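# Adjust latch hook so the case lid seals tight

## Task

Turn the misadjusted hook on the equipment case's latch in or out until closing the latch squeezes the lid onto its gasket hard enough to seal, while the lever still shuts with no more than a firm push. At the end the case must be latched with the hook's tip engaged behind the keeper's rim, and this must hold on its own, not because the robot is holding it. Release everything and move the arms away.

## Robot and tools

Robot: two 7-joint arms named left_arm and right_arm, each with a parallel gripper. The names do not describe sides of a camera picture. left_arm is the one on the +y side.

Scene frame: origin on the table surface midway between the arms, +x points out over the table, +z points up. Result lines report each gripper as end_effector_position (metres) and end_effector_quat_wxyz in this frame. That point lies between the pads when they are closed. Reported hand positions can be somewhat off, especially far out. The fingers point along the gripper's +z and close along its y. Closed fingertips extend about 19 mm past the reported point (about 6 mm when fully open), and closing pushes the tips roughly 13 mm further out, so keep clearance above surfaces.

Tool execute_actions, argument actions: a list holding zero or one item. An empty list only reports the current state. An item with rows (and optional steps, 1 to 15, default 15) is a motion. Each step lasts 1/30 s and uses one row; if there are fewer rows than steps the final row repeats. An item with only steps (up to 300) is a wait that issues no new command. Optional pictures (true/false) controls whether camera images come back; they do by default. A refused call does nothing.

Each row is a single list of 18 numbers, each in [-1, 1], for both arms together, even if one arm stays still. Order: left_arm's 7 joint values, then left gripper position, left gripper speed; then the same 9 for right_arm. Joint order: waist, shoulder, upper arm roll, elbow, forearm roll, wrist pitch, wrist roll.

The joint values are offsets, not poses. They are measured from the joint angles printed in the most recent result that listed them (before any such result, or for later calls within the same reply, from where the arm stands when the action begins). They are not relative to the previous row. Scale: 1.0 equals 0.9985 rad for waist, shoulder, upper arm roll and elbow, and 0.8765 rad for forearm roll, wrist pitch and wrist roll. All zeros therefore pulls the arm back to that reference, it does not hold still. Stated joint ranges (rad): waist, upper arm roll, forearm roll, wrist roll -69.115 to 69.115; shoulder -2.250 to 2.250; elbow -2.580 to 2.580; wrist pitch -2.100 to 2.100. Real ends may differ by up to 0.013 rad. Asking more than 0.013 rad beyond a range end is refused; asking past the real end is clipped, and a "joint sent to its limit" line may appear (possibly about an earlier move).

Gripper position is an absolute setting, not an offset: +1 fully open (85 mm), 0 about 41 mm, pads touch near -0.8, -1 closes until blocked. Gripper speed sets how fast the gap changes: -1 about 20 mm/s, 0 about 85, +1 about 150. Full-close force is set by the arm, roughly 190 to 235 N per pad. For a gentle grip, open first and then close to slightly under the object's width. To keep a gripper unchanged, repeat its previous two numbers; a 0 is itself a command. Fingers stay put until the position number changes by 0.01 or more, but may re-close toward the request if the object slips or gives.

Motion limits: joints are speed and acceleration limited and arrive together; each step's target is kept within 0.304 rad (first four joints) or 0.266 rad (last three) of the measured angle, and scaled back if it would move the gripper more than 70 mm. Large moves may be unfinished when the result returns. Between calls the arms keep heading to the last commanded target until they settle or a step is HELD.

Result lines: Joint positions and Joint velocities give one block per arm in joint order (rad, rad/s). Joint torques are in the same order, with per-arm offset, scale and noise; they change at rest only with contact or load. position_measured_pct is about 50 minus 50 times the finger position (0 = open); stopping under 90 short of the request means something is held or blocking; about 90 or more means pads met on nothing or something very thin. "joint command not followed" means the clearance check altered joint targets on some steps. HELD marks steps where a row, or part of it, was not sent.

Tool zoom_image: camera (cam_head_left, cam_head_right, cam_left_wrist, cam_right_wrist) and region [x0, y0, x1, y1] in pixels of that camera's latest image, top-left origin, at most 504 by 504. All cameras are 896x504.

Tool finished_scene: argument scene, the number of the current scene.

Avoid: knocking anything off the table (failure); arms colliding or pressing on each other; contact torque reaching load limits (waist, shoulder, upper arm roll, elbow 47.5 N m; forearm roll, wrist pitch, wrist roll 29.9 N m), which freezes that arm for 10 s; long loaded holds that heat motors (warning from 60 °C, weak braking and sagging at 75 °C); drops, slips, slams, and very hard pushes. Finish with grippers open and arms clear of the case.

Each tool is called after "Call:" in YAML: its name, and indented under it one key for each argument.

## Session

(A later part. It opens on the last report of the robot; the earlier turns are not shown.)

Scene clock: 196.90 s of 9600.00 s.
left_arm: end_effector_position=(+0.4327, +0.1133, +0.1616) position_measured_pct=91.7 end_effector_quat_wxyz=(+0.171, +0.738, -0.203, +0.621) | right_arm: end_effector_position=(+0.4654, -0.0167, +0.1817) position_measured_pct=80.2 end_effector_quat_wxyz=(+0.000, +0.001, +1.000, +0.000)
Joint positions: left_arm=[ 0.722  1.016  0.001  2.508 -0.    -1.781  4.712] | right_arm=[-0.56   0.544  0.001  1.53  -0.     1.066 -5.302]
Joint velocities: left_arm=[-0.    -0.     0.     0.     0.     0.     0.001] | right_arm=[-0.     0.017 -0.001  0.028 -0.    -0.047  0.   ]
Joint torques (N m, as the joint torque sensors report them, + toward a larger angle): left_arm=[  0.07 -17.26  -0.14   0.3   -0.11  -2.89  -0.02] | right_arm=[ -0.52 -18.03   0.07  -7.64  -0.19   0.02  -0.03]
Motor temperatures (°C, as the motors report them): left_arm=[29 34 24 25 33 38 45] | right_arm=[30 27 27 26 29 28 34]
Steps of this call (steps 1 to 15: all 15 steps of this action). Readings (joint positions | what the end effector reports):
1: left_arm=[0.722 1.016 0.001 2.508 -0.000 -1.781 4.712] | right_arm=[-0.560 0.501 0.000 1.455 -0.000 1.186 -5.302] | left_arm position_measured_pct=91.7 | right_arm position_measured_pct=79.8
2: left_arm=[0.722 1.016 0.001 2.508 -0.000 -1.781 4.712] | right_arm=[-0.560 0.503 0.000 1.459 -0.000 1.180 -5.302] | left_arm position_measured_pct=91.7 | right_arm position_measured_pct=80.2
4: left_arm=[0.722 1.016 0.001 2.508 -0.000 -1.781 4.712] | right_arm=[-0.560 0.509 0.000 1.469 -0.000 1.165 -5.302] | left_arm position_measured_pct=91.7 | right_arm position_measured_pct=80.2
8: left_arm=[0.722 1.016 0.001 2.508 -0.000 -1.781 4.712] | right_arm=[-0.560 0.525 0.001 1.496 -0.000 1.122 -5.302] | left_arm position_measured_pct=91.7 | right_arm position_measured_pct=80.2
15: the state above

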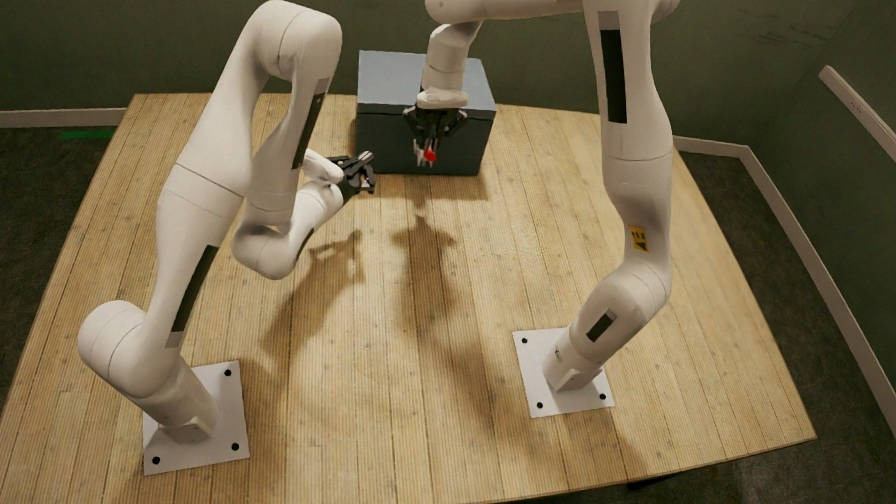

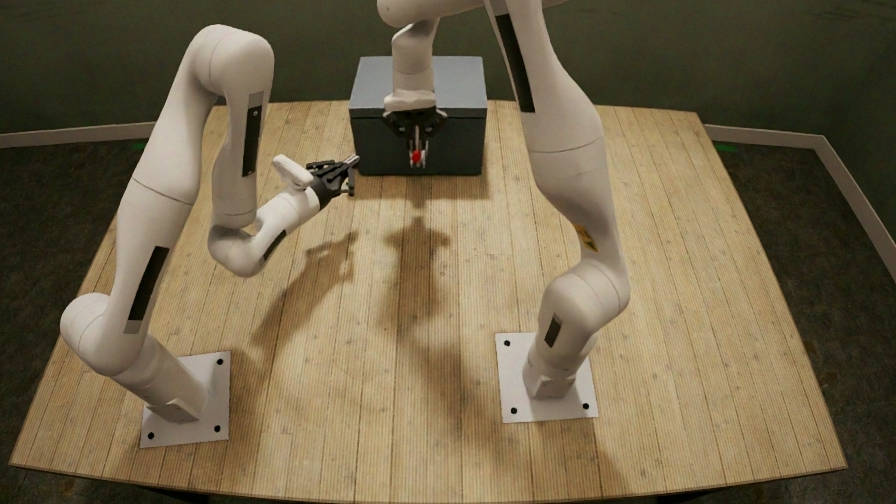

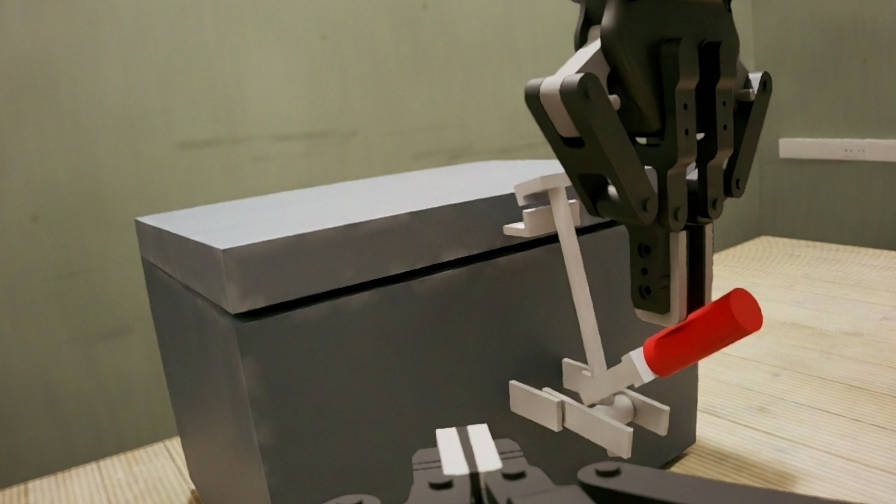

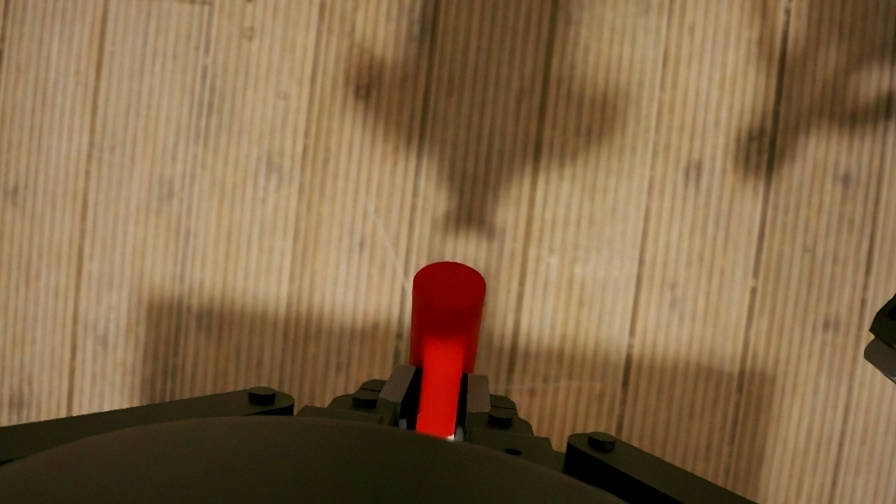

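Call:
execute_actions:
  actions:
    - {"rows":[[0,0,0,0,0,0,0,-1,0,-0.015,-0.011,0,0.052,0,-0.045,-0.017,-0.6,0],[0,0,0,0,0,0,0,-1,0,-0.015,-0.011,0,0.052,0,-0.045,-0.017,-0.6,0],[0,0,0,0,0,0,0,-1,0,-0.015,-0.011,0,0.052,0,-0.045,-0.017,-0.6,0],[0,0,0,0,0,0,0,-1,0,-0.029,-0.023,0,0.103,0,-0.09,-0.034,-0.6,0],[0,0,0,0,0,0,0,-1,0,-0.029,-0.023,0,0.103,0,-0.09,-0.034,-0.6,0],[0,0,0,0,0,0,0,-1,0,-0.029,-0.023,0,0.103,0,-0.09,-0.034,-0.6,0],[0,0,0,0,0,0,0,-1,0,-0.029,-0.023,0,0.103,0,-0.09,-0.034,-0.6,0],[0,0,0,0,0,0,0,-1,0,-0.029,-0.016,0,0.11,0,-0.106,-0.034,-0.6,0],[0,0,0,0,0,0,0,-1,0,-0.029,-0.01,0,0.118,0,-0.122,-0.034,-0.6,0],[0,0,0,0,0,0,0,-1,0,-0.029,-0.003,0,0.125,0,-0.137,-0.034,-0.6,0],[0,0,0,0,0,0,0,-1,0,-0.029,0.004,0,0.131,0,-0.153,-0.034,-0.6,0],[0,0,0,0,0,0,0,-1,0,-0.029,0.011,0,0.138,0,-0.168,-0.034,-0.6,0]],"steps":15}
  pictures: false

Call:
execute_actions:
  actions:
    - {"steps":8}

Scene clock: 199.87 s of 9600.00 s.
left_arm: end_effector_position=(+0.4327, +0.1133, +0.1616) position_measured_pct=91.7 end_effector_quat_wxyz=(+0.171, +0.738, -0.203, +0.621) | right_arm: end_effector_position=(+0.4401, -0.0173, +0.1442) position_measured_pct=80.2 end_effector_quat_wxyz=(-0.001, +0.002, +1.000, -0.000)
Joint positions: left_arm=[ 0.722  1.016  0.001  2.508 -0.    -1.781  4.712] | right_arm=[-0.588  0.55   0.     1.662 -0.     0.931 -5.332]
Joint velocities: left_arm=[ 0.001  0.     0.    -0.     0.     0.    -0.001] | right_arm=[-0.008  0.054 -0.004  0.094 -0.004 -0.161 -0.004]
Joint torques (N m, as the joint torque sensors report them, + toward a larger angle): left_arm=[  0.08 -17.21   0.09   0.08   0.18  -2.79   0.09] | right_arm=[ -0.1  -17.75  -0.66  -6.86   0.03  -0.49  -0.13]
Motor temperatures (°C, as the motors report them): left_arm=[29 34 24 25 33 38 45] | right_arm=[30 27 27 26 29 28 34]
Steps of this call (steps 1 to 15: the robot went on to your last target; steps 16 to 74: nothing new was sent; steps 75 to 89: all 15 steps of this action). Readings (joint positions | what the end effector reports):
75: left_arm=[0.722 1.016 0.001 2.508 -0.000 -1.781 4.712] | right_arm=[-0.560 0.546 0.001 1.533 -0.000 1.062 -5.303] | left_arm position_measured_pct=91.7 | right_arm position_measured_pct=80.2
76: left_arm=[0.722 1.016 0.001 2.508 -0.000 -1.781 4.712] | right_arm=[-0.562 0.544 0.001 1.539 0.000 1.058 -5.304] | left_arm position_measured_pct=91.7 | right_arm position_measured_pct=80.2
78: left_arm=[0.722 1.016 0.001 2.508 -0.000 -1.781 4.712] | right_arm=[-0.569 0.537 0.001 1.560 0.000 1.042 -5.310] | left_arm position_measured_pct=91.7 | right_arm position_measured_pct=80.2
82: left_arm=[0.722 1.016 0.001 2.508 -0.000 -1.781 4.712] | right_arm=[-0.583 0.526 0.000 1.613 -0.000 1.003 -5.326] | left_arm position_measured_pct=91.7 | right_arm position_measured_pct=80.2
89: the state above

Scene clock: 200.13 s of 9600.00 s.
left_arm: end_effector_position=(+0.4327, +0.1133, +0.1616) position_measured_pct=91.7 end_effector_quat_wxyz=(+0.171, +0.738, -0.203, +0.621) | right_arm: end_effector_position=(+0.4397, -0.0172, +0.1413) position_measured_pct=80.2 end_effector_quat_wxyz=(-0.000, +0.001, +1.000, -0.000)
Joint positions: left_arm=[ 0.722  1.016  0.001  2.508 -0.    -1.781  4.712] | right_arm=[-0.589  0.553  0.     1.668 -0.     0.921 -5.332]
Joint velocities: left_arm=[-0.     0.     0.    -0.001  0.    -0.002  0.001] | right_arm=[-0.001  0.001 -0.001  0.002 -0.001 -0.006  0.   ]
Joint torques (N m, as the joint torque sensors report them, + toward a larger angle): left_arm=[  0.22 -17.32   0.04   0.35   0.04  -2.9   -0.17] | right_arm=[  0.3  -15.61  -0.11  -6.63  -0.03  -1.32  -0.08]
Motor temperatures (°C, as the motors report them): left_arm=[29 34 24 25 33 38 45] | right_arm=[30 27 27 26 29 28 34]
Steps of this call (steps 1 to 8: the robot went on to your last target). Readings (joint positions | what the end effector reports):
1: left_arm=[0.722 1.016 0.001 2.508 -0.000 -1.781 4.712] | right_arm=[-0.588 0.551 0.000 1.664 -0.000 0.927 -5.332] | left_arm position_measured_pct=91.7 | right_arm position_measured_pct=80.2
2: left_arm=[0.722 1.016 0.001 2.508 -0.000 -1.781 4.712] | right_arm=[-0.589 0.552 0.000 1.666 -0.000 0.925 -5.332] | left_arm position_measured_pct=91.7 | right_arm position_measured_pct=80.2
4: left_arm=[0.722 1.016 0.001 2.508 -0.000 -1.781 4.712] | right_arm=[-0.589 0.553 0.000 1.667 -0.000 0.922 -5.332] | left_arm position_measured_pct=91.7 | right_arm position_measured_pct=80.2
8: the state above

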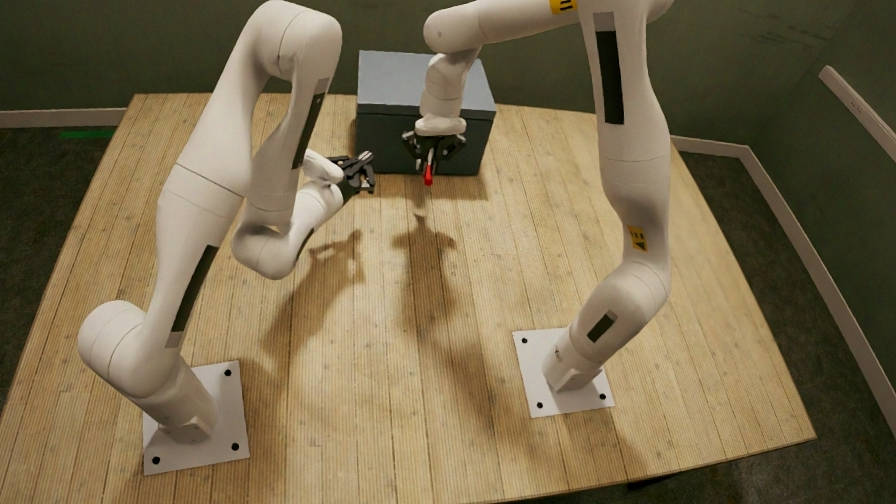

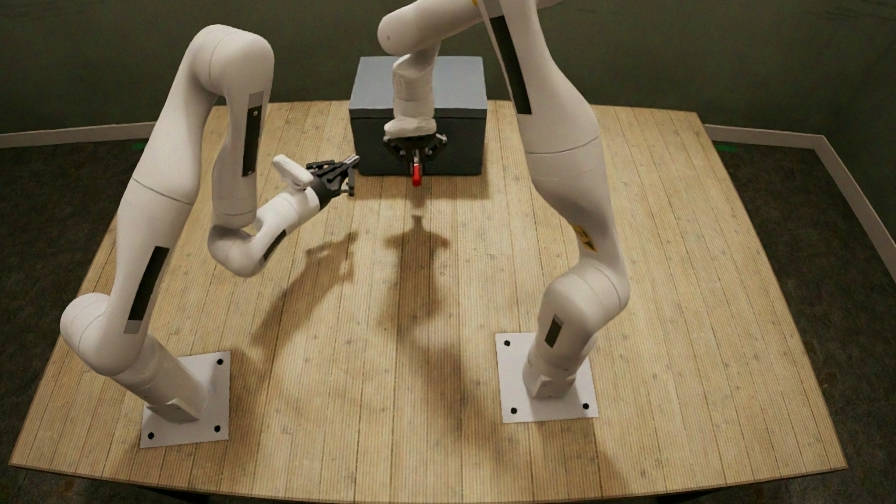

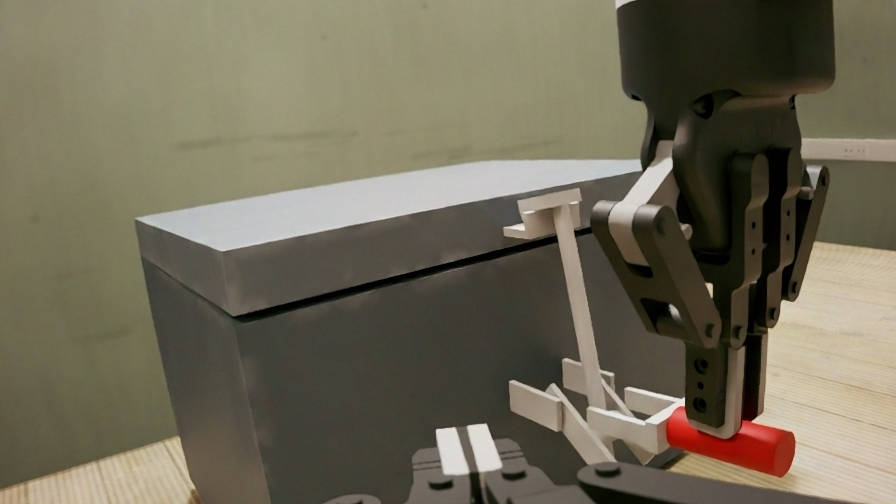

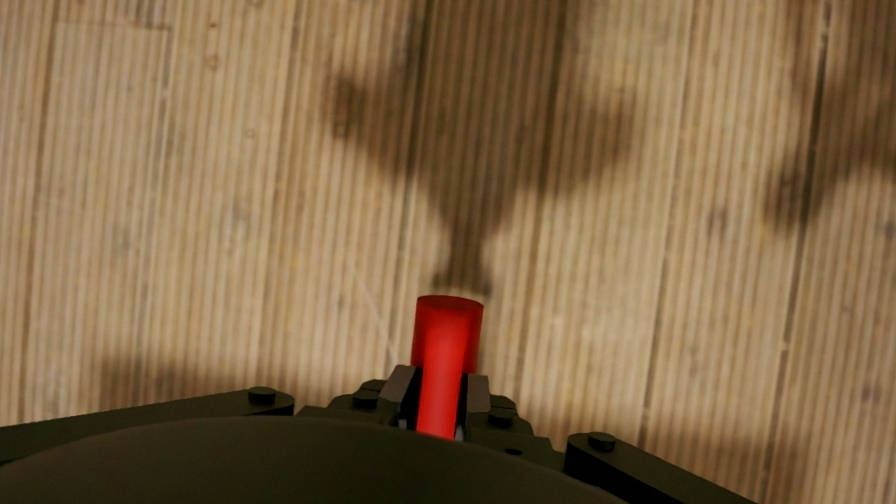

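Call:
execute_actions:
  actions:
    - {"rows":[[-0.062,0.176,0,-0.057,0,-0.133,0,-1,0,0,0.008,0,0.006,0,-0.016,0,-0.6,0],[-0.062,0.176,0,-0.057,0,-0.133,0,-1,0,0,0.008,0,0.006,0,-0.016,0,-0.6,0],[-0.062,0.176,0,-0.057,0,-0.133,0,-1,0,0,0.008,0,0.006,0,-0.016,0,-0.6,0],[-0.062,0.176,0,-0.057,0,-0.133,0,-1,0,0,0.016,0,0.012,0,-0.032,0,-0.6,0],[-0.062,0.176,0,-0.057,0,-0.133,0,-1,0,0,0.016,0,0.012,0,-0.032,0,-0.6,0],[-0.062,0.176,0,-0.057,0,-0.133,0,-1,0,0,0.016,0,0.012,0,-0.032,0,-0.6,0],[-0.062,0.176,0,-0.057,0,-0.133,0,-1,0,0,0.024,0,0.018,0,-0.048,0,-0.6,0],[-0.062,0.176,0,-0.057,0,-0.133,0,-1,0,0,0.024,0,0.018,0,-0.048,0,-0.6,0],[-0.062,0.176,0,-0.057,0,-0.133,0,-1,0,0,0.024,0,0.018,0,-0.048,0,-0.6,0],[-0.062,0.176,0,-0.057,0,-0.133,0,-1,0,0,0.032,0,0.024,0,-0.064,0,-0.6,0]],"steps":15}
  pictures: false

Call:
execute_actions:
  actions:
    - {"steps":8}

Scene clock: 203.40 s of 9600.00 s.
left_arm: end_effector_position=(+0.4501, +0.1416, +0.1129) position_measured_pct=91.7 end_effector_quat_wxyz=(+0.152, +0.743, -0.181, +0.626) | right_arm: end_effector_position=(+0.4391, -0.0170, +0.1238) position_measured_pct=80.2 end_effector_quat_wxyz=(+0.000, +0.001, +1.000, +0.001)
Joint positions: left_arm=[ 0.662  1.188  0.001  2.451 -0.    -1.897  4.712] | right_arm=[-0.589  0.578 -0.     1.692 -0.001  0.871 -5.332]
Joint velocities: left_arm=[-0.012  0.036  0.001 -0.005 -0.    -0.004  0.   ] | right_arm=[ 0.     0.013  0.001  0.013 -0.    -0.028 -0.002]
Joint torques (N m, as the joint torque sensors report them, + toward a larger angle): left_arm=[  0.39 -18.25  -0.19   1.29  -0.46  -2.69  -0.13] | right_arm=[  0.08 -13.77   0.01  -6.17   0.34  -2.3   -0.13]
Motor temperatures (°C, as the motors report them): left_arm=[29 34 24 25 33 38 45] | right_arm=[30 27 27 26 29 28 34]
Steps of this call (steps 1 to 30: the robot went on to your last target; steps 31 to 83: nothing new was sent; steps 84 to 98: all 15 steps of this action). Readings (joint positions | what the end effector reports):
84: left_arm=[0.722 1.017 0.001 2.508 -0.000 -1.782 4.712] | right_arm=[-0.589 0.554 0.000 1.669 -0.000 0.920 -5.332] | left_arm position_measured_pct=91.7 | right_arm position_measured_pct=80.2
85: left_arm=[0.720 1.024 0.001 2.506 -0.001 -1.786 4.712] | right_arm=[-0.589 0.555 0.000 1.670 -0.000 0.917 -5.332] | left_arm position_measured_pct=91.7 | right_arm position_measured_pct=80.2
87: left_arm=[0.709 1.054 0.001 2.497 -0.001 -1.804 4.712] | right_arm=[-0.589 0.557 0.000 1.673 -0.001 0.912 -5.332] | left_arm position_measured_pct=91.7 | right_arm position_measured_pct=80.2
91: left_arm=[0.676 1.148 0.000 2.466 0.000 -1.867 4.712] | right_arm=[-0.589 0.566 -0.000 1.681 -0.001 0.895 -5.332] | left_arm position_measured_pct=91.7 | right_arm position_measured_pct=80.2
98: the state above

Scene clock: 203.67 s of 9600.00 s.
left_arm: end_effector_position=(+0.4499, +0.1424, +0.1111) position_measured_pct=91.7 end_effector_quat_wxyz=(+0.152, +0.744, -0.180, +0.625) | right_arm: end_effector_position=(+0.4391, -0.0170, +0.1230) position_measured_pct=80.2 end_effector_quat_wxyz=(+0.000, +0.001, +1.000, +0.001)
Joint positions: left_arm=[ 0.661  1.191  0.001  2.451 -0.    -1.898  4.712] | right_arm=[-0.589  0.579 -0.     1.693 -0.001  0.869 -5.332]
Joint velocities: left_arm=[-0.001  0.003  0.    -0.001 -0.     0.001 -0.001] | right_arm=[ 0.     0.    -0.002  0.001 -0.    -0.001 -0.   ]
Joint torques (N m, as the joint torque sensors report them, + toward a larger angle): left_arm=[ -0.2  -18.23  -0.17   1.13  -0.17  -2.82   0.03] | right_arm=[  0.13 -13.65  -0.21  -6.64   0.39  -2.23   0.12]
Motor temperatures (°C, as the motors report them): left_arm=[29 34 24 25 33 38 45] | right_arm=[30 27 27 26 29 28 34]
Steps of this call (steps 1 to 8: the robot went on to your last target). Readings (joint positions | what the end effector reports):
1: left_arm=[0.662 1.189 0.001 2.451 -0.000 -1.897 4.712] | right_arm=[-0.589 0.578 -0.000 1.692 -0.001 0.870 -5.332] | left_arm position_measured_pct=91.7 | right_arm position_measured_pct=80.2
2: left_arm=[0.661 1.189 0.001 2.451 -0.000 -1.898 4.712] | right_arm=[-0.589 0.578 -0.000 1.692 -0.001 0.870 -5.332] | left_arm position_measured_pct=91.7 | right_arm position_measured_pct=80.2
4: left_arm=[0.661 1.190 0.001 2.451 -0.000 -1.898 4.712] | right_arm=[-0.589 0.579 -0.000 1.693 -0.001 0.869 -5.332] | left_arm position_measured_pct=91.7 | right_arm position_measured_pct=80.2
8: the state above

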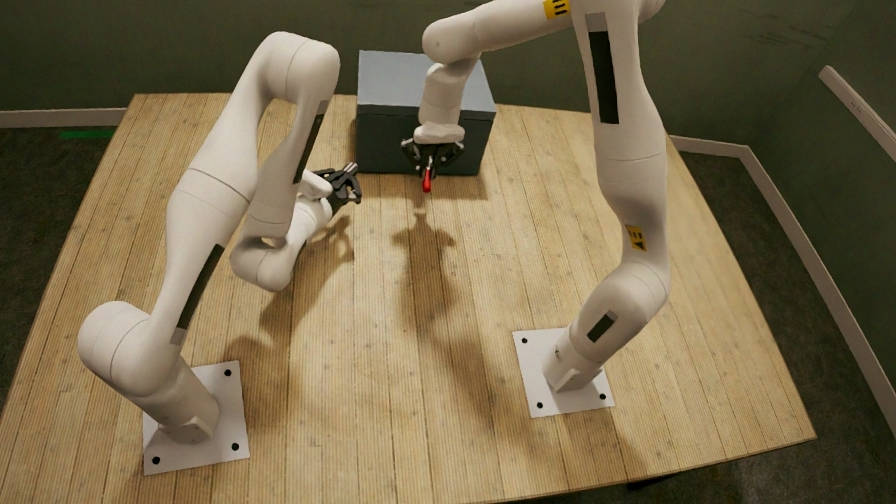

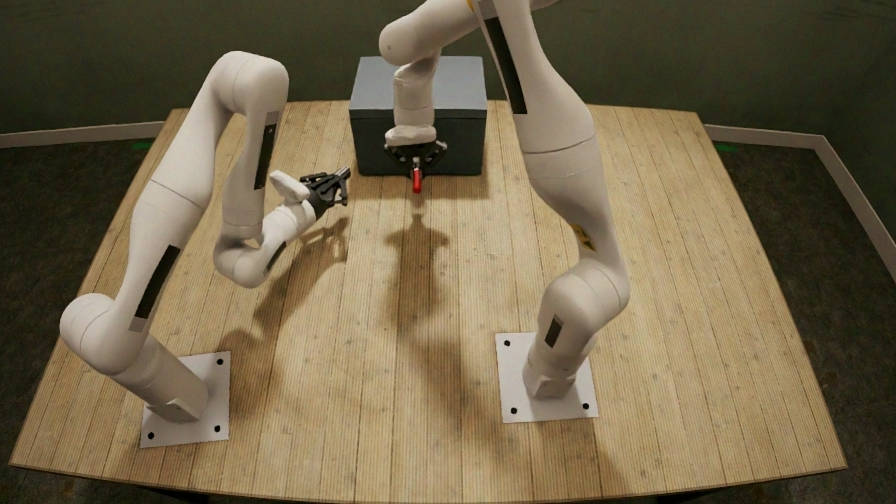

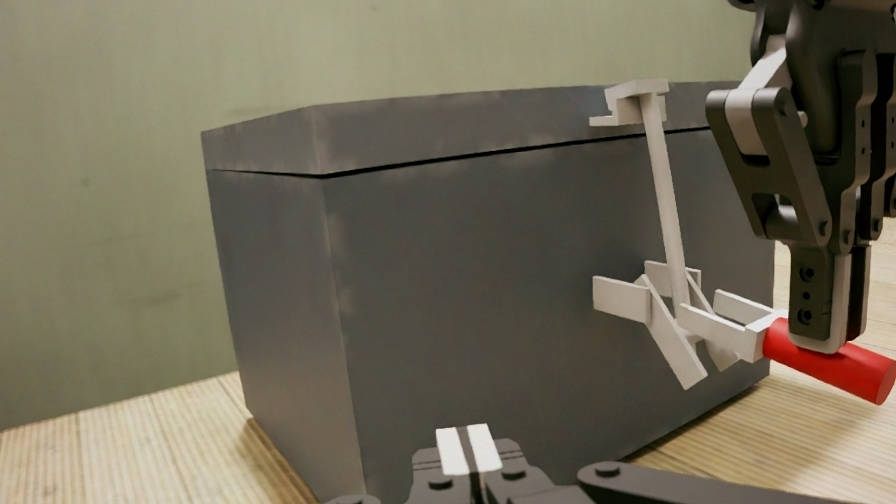

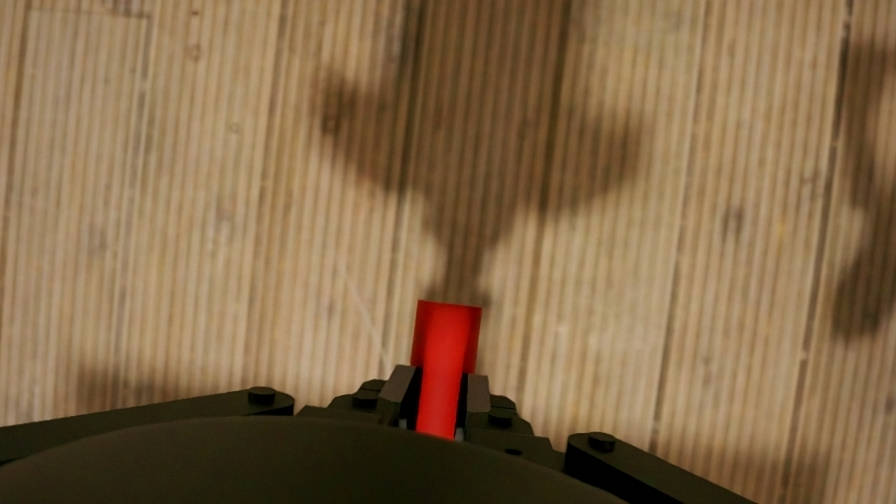

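Call:
execute_actions:
  actions:
    - {"rows":[[0,0,0,0,0,0,0,-1,0,0,0.01,0,0.002,0,-0.012,0,-0.6,0],[0,0,0,0,0,0,0,-1,0,0,0.01,0,0.002,0,-0.012,0,-0.6,0],[0,0,0,0,0,0,0,-1,0,0,0.014,0,0.004,0,-0.02,0,-0.6,0],[0,0,0,0,0,0,0,-1,0,0,0.014,0,0.004,0,-0.02,0,-0.6,0],[0,0,0,0,0,0,0,-1,0,0,0.018,0,0.007,0,-0.028,0,-0.6,0],[0,0,0,0,0,0,0,-1,0,0,0.018,0,0.007,0,-0.028,0,-0.6,0],[0,0,0,0,0,0,0,-1,0,0,0.022,0,0.009,0,-0.035,0,-0.6,0]],"steps":15}

Scene clock: 205.77 s of 9600.00 s.
left_arm: end_effector_position=(+0.4499, +0.1424, +0.1111) position_measured_pct=91.7 end_effector_quat_wxyz=(+0.152, +0.744, -0.180, +0.625) | right_arm: end_effector_position=(+0.4400, -0.0169, +0.1134) position_measured_pct=80.2 end_effector_quat_wxyz=(+0.001, +0.002, +1.000, +0.001)
Joint positions: left_arm=[ 0.661  1.191  0.001  2.451 -0.    -1.898  4.712] | right_arm=[-0.589  0.594  0.     1.702 -0.001  0.842 -5.332]
Joint velocities: left_arm=[ 0.     0.     0.    -0.     0.     0.001  0.   ] | right_arm=[ 0.     0.005 -0.     0.001 -0.    -0.007  0.   ]
Joint torques (N m, as the joint torque sensors report them, + toward a larger angle): left_arm=[  0.21 -18.12   0.12   1.4   -0.06  -2.86  -0.07] | right_arm=[ -0.63 -13.36  -0.73  -6.65   0.01  -1.78   0.24]
Motor temperatures (°C, as the motors report them): left_arm=[29 34 24 25 33 38 45] | right_arm=[30 27 27 26 29 28 34]
Steps of this call (steps 1 to 15: the robot went on to your last target; steps 16 to 48: nothing new was sent; steps 49 to 63: all 15 steps of this action). Readings (joint positions | what the end effector reports):
49: left_arm=[0.661 1.191 0.001 2.451 -0.000 -1.898 4.712] | right_arm=[-0.589 0.580 -0.000 1.693 -0.001 0.868 -5.332] | left_arm position_measured_pct=91.7 | right_arm position_measured_pct=80.2
50: left_arm=[0.661 1.191 0.001 2.451 -0.000 -1.898 4.712] | right_arm=[-0.589 0.581 -0.000 1.694 -0.001 0.866 -5.332] | left_arm position_measured_pct=91.7 | right_arm position_measured_pct=80.2
52: left_arm=[0.661 1.191 0.001 2.451 -0.000 -1.898 4.712] | right_arm=[-0.589 0.583 -0.000 1.695 -0.001 0.862 -5.332] | left_arm position_measured_pct=91.7 | right_arm position_measured_pct=80.2
56: left_arm=[0.661 1.191 0.001 2.451 -0.000 -1.898 4.712] | right_arm=[-0.589 0.590 0.000 1.700 -0.001 0.850 -5.332] | left_arm position_measured_pct=91.7 | right_arm position_measured_pct=80.2
63: the state above

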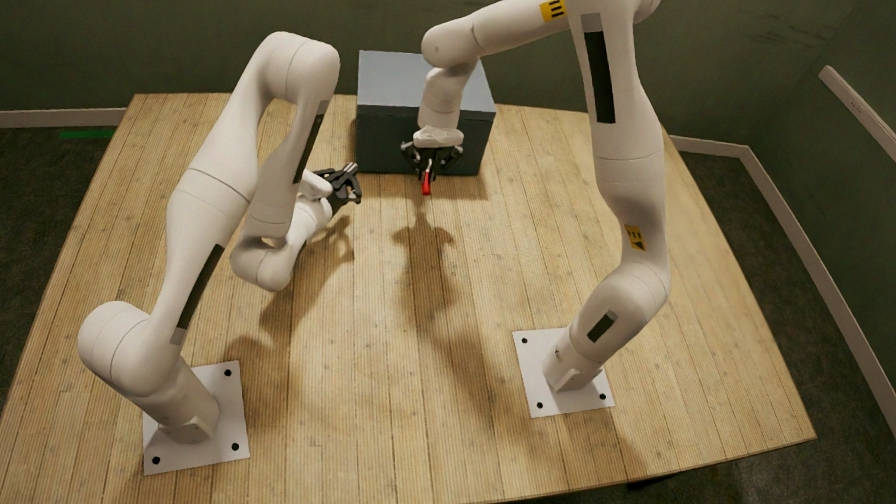

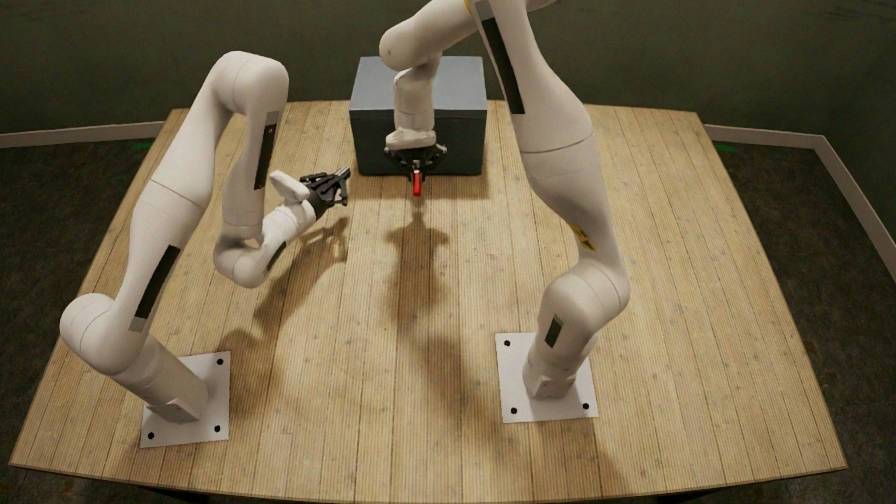

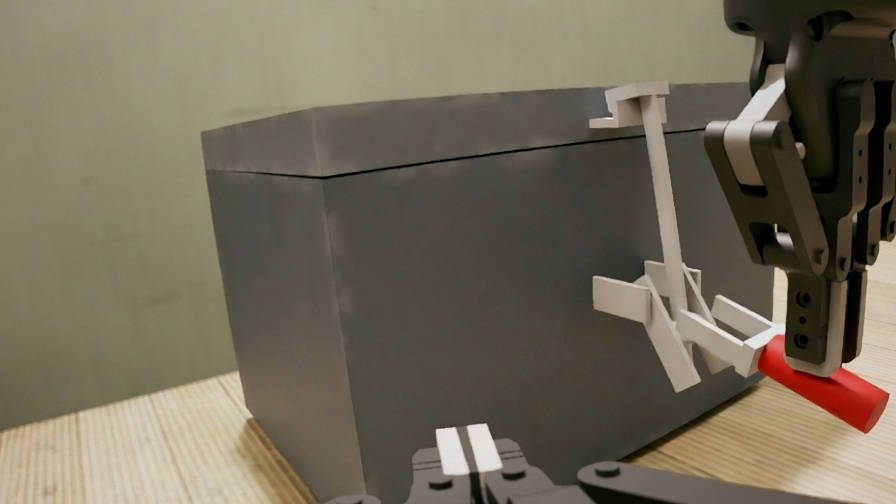

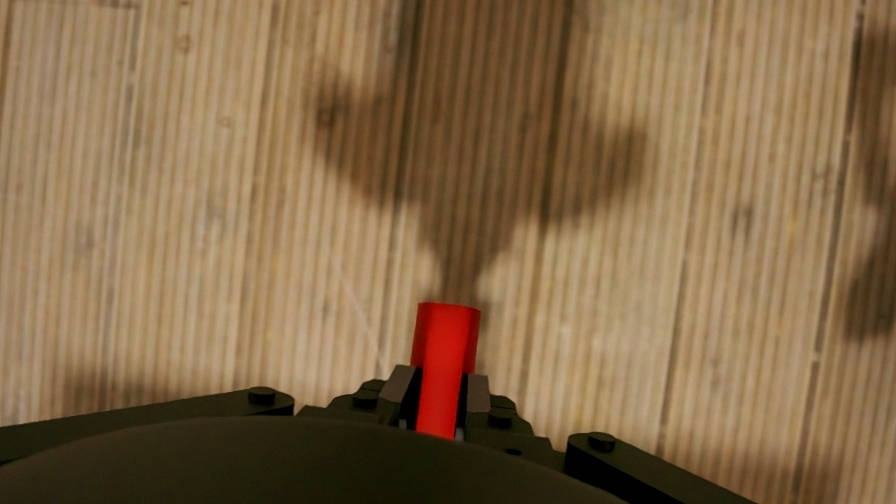

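Call:
execute_actions:
  actions:
    - {"rows":[[0,0,0,0,0,0,0,-1,0,0,0.011,0,0.003,0,-0.012,0,-0.6,0],[0,0,0,0,0,0,0,-1,0,0,0.011,0,0.003,0,-0.012,0,-0.6,0],[0,0,0,0,0,0,0,-1,0,0,0.015,0,0.005,0,-0.02,0,-0.6,0],[0,0,0,0,0,0,0,-1,0,0,0.015,0,0.005,0,-0.02,0,-0.6,0],[0,0,0,0,0,0,0,-1,0,0,0.019,0,0.008,0,-0.028,0,-0.6,0],[0,0,0,0,0,0,0,-1,0,0,0.019,0,0.008,0,-0.028,0,-0.6,0],[0,0,0,0,0,0,0,-1,0,0,0.023,0,0.0105,0,-0.035,0,-0.6,0]],"steps":15}

Scene clock: 208.27 s of 9600.00 s.
left_arm: end_effector_position=(+0.4499, +0.1424, +0.1111) position_measured_pct=91.7 end_effector_quat_wxyz=(+0.152, +0.744, -0.180, +0.625) | right_arm: end_effector_position=(+0.4417, -0.0168, +0.1036) position_measured_pct=80.2 end_effector_quat_wxyz=(+0.003, +0.002, +1.000, +0.001)
Joint positions: left_arm=[ 0.661  1.191  0.001  2.451 -0.    -1.898  4.712] | right_arm=[-0.588  0.611  0.001  1.711 -0.     0.813 -5.332]
Joint velocities: left_arm=[ 0.     0.001 -0.     0.    -0.     0.     0.002] | right_arm=[ 0.     0.006  0.001 -0.001 -0.001 -0.006  0.001]
Joint torques (N m, as the joint torque sensors report them, + toward a larger angle): left_arm=[  0.24 -18.08  -0.01   1.04  -0.17  -2.96  -0.04] | right_arm=[ -0.98 -13.67  -0.99  -5.05  -0.12  -0.66   0.19]
Motor temperatures (°C, as the motors report them): left_arm=[29 34 24 25 33 38 45] | right_arm=[30 27 27 26 29 28 34]
Steps of this call (steps 1 to 15: the robot went on to your last target; steps 16 to 60: nothing new was sent; steps 61 to 75: all 15 steps of this action). Readings (joint positions | what the end effector reports):
61: left_arm=[0.661 1.191 0.001 2.451 -0.000 -1.898 4.712] | right_arm=[-0.589 0.596 0.000 1.702 -0.001 0.841 -5.332] | left_arm position_measured_pct=91.7 | right_arm position_measured_pct=80.2
62: left_arm=[0.661 1.191 0.001 2.451 -0.000 -1.898 4.712] | right_arm=[-0.589 0.597 0.000 1.703 -0.001 0.839 -5.332] | left_arm position_measured_pct=91.7 | right_arm position_measured_pct=80.2
64: left_arm=[0.661 1.191 0.001 2.451 -0.000 -1.898 4.712] | right_arm=[-0.589 0.600 0.000 1.705 -0.001 0.834 -5.332] | left_arm position_measured_pct=91.7 | right_arm position_measured_pct=80.2
68: left_arm=[0.661 1.191 0.001 2.451 -0.000 -1.898 4.712] | right_arm=[-0.589 0.607 0.001 1.709 -0.000 0.821 -5.332] | left_arm position_measured_pct=91.7 | right_arm position_measured_pct=80.2
75: the state above

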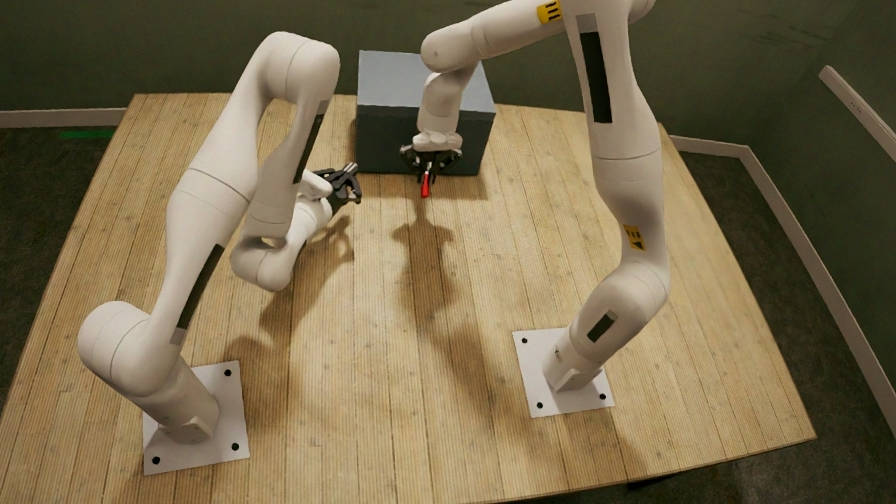

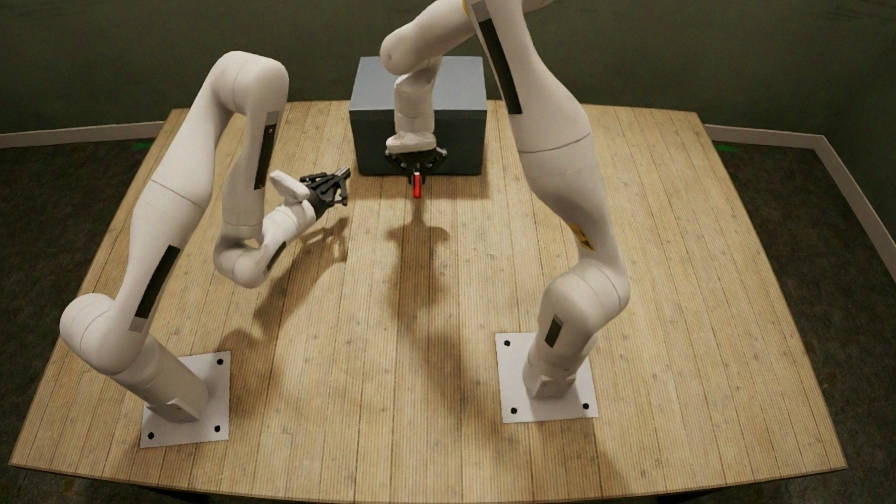

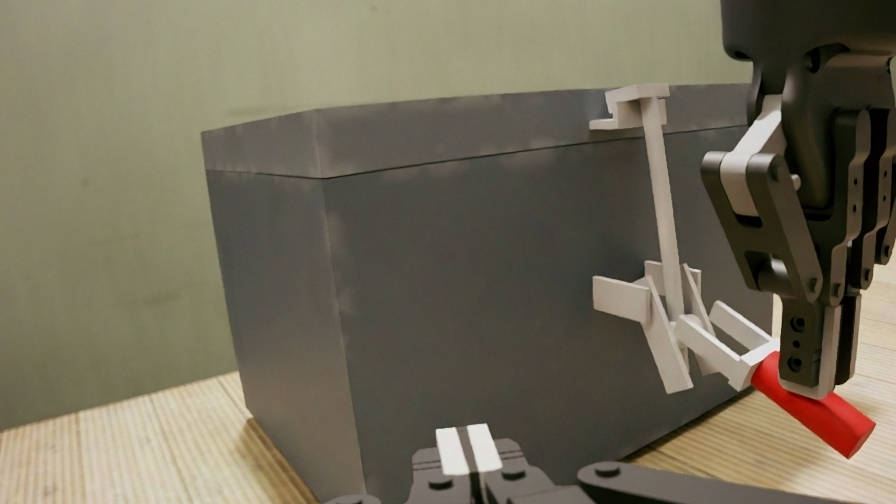

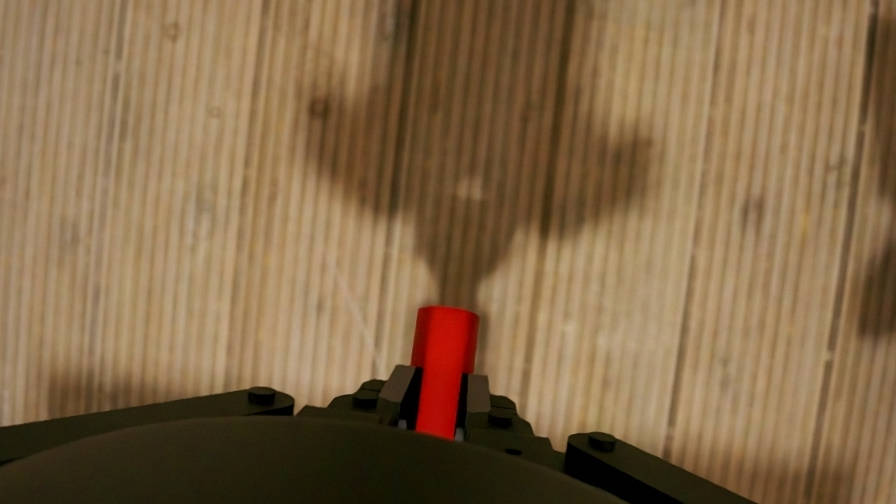

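Call:
execute_actions:
  actions:
    - {"rows":[[0,0,0,0,0,0,0,-1,0,0,0.011,0,0.003,0,-0.01,0,-0.6,0],[0,0,0,0,0,0,0,-1,0,0,0.011,0,0.003,0,-0.01,0,-0.6,0],[0,0,0,0,0,0,0,-1,0,0,0.015,0,0.006,0,-0.017,0,-0.6,0],[0,0,0,0,0,0,0,-1,0,0,0.015,0,0.006,0,-0.017,0,-0.6,0],[0,0,0,0,0,0,0,-1,0,0,0.019,0,0.008,0,-0.024,0,-0.6,0],[0,0,0,0,0,0,0,-1,0,0,0.019,0,0.008,0,-0.024,0,-0.6,0],[0,0,0,0,0,0,0,-1,0,0,0.023,0,0.011,0,-0.031,0,-0.6,0]],"steps":15}

Scene clock: 210.10 s of 9600.00 s.
left_arm: end_effector_position=(+0.4499, +0.1424, +0.1111) position_measured_pct=91.7 end_effector_quat_wxyz=(+0.152, +0.744, -0.180, +0.625) | right_arm: end_effector_position=(+0.4428, -0.0171, +0.0934) position_measured_pct=80.2 end_effector_quat_wxyz=(+0.003, +0.003, +1.000, +0.001)
Joint positions: left_arm=[ 0.661  1.191  0.001  2.451 -0.    -1.898  4.712] | right_arm=[-0.588  0.629  0.002  1.719  0.     0.786 -5.332]
Joint velocities: left_arm=[-0.    -0.    -0.    -0.    -0.    -0.001 -0.001] | right_arm=[-0.     0.006  0.001  0.001 -0.    -0.003 -0.   ]
Joint torques (N m, as the joint torque sensors report them, + toward a larger angle): left_arm=[  0.21 -18.07  -0.08   1.77  -0.24  -2.7    0.08] | right_arm=[ -0.92 -14.91  -0.38  -4.4   -0.37  -0.15   0.1 ]
Motor temperatures (°C, as the motors report them): left_arm=[29 34 24 25 33 38 45] | right_arm=[30 27 27 26 29 28 34]
Steps of this call (steps 1 to 15: the robot went on to your last target; steps 16 to 40: nothing new was sent; steps 41 to 55: all 15 steps of this action). Readings (joint positions | what the end effector reports):
41: left_arm=[0.661 1.191 0.001 2.451 -0.000 -1.898 4.712] | right_arm=[-0.588 0.613 0.001 1.711 0.000 0.812 -5.332] | left_arm position_measured_pct=91.7 | right_arm position_measured_pct=80.2
42: left_arm=[0.661 1.191 0.001 2.451 -0.000 -1.898 4.712] | right_arm=[-0.588 0.614 0.001 1.711 0.000 0.810 -5.332] | left_arm position_measured_pct=91.7 | right_arm position_measured_pct=80.2
44: left_arm=[0.661 1.191 0.001 2.451 -0.000 -1.898 4.712] | right_arm=[-0.588 0.617 0.002 1.713 0.000 0.806 -5.332] | left_arm position_measured_pct=91.7 | right_arm position_measured_pct=80.2
48: left_arm=[0.661 1.191 0.001 2.451 -0.000 -1.898 4.712] | right_arm=[-0.587 0.624 0.002 1.716 0.001 0.793 -5.332] | left_arm position_measured_pct=91.7 | right_arm position_measured_pct=80.2
55: the state above

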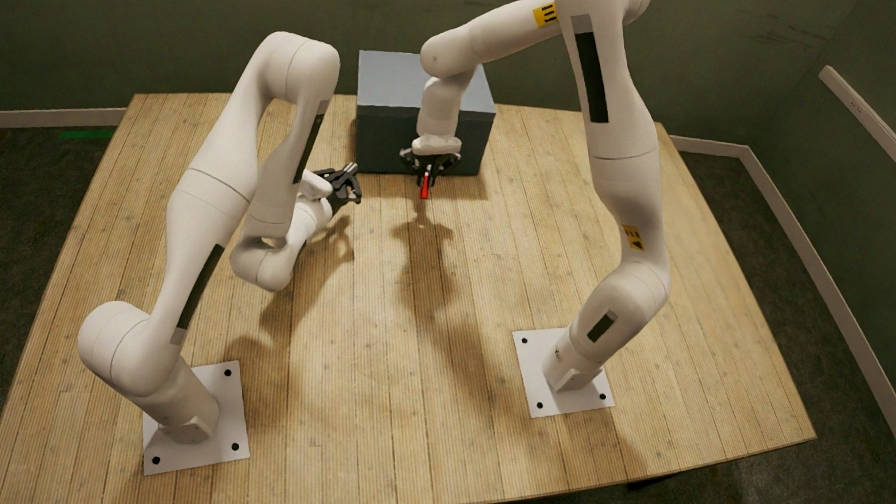

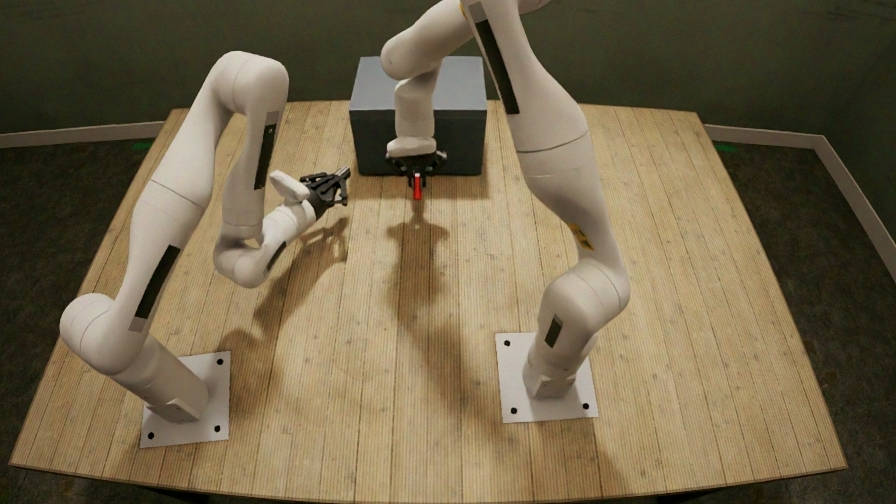

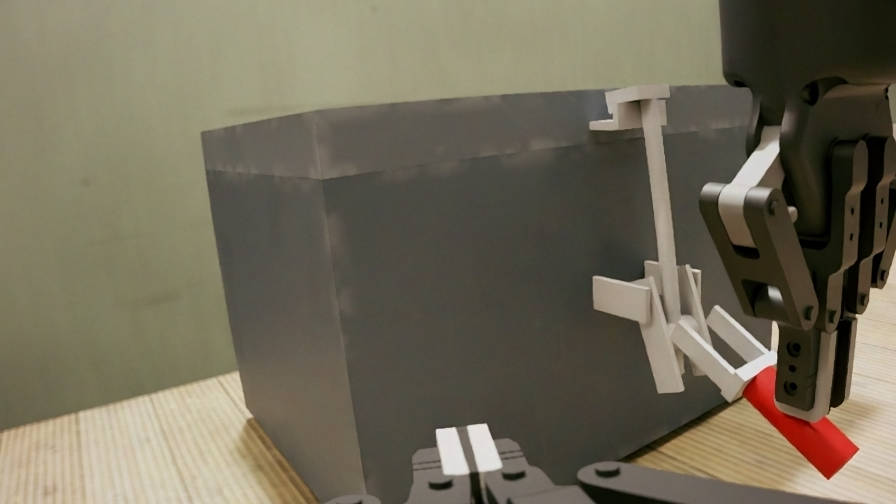

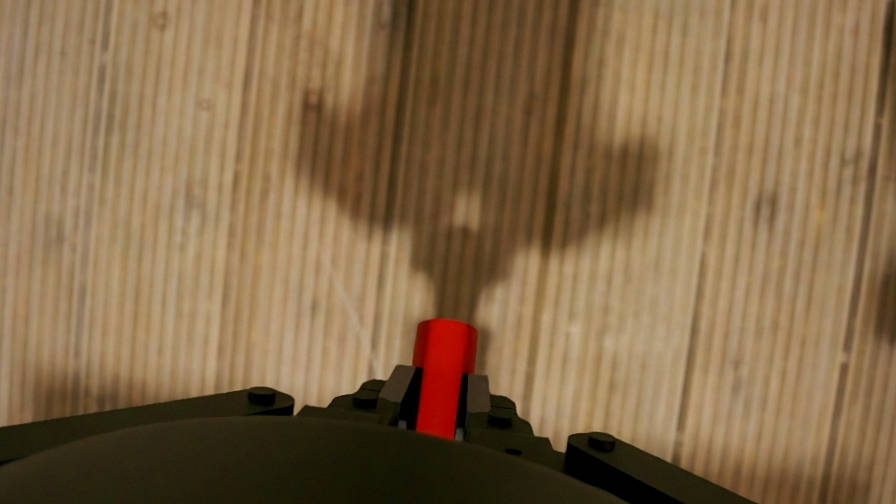

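Call:
zoom_image:
  camera: "cam_left_wrist"
  region: [480, 70, 720, 205]

Region (480, 70, 720, 205) of cam_left_wrist's 896x504 image, scaled by 2.100; it fills the top 284 rows of this view, and the rest is white.

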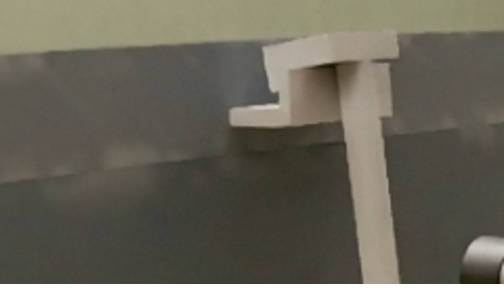

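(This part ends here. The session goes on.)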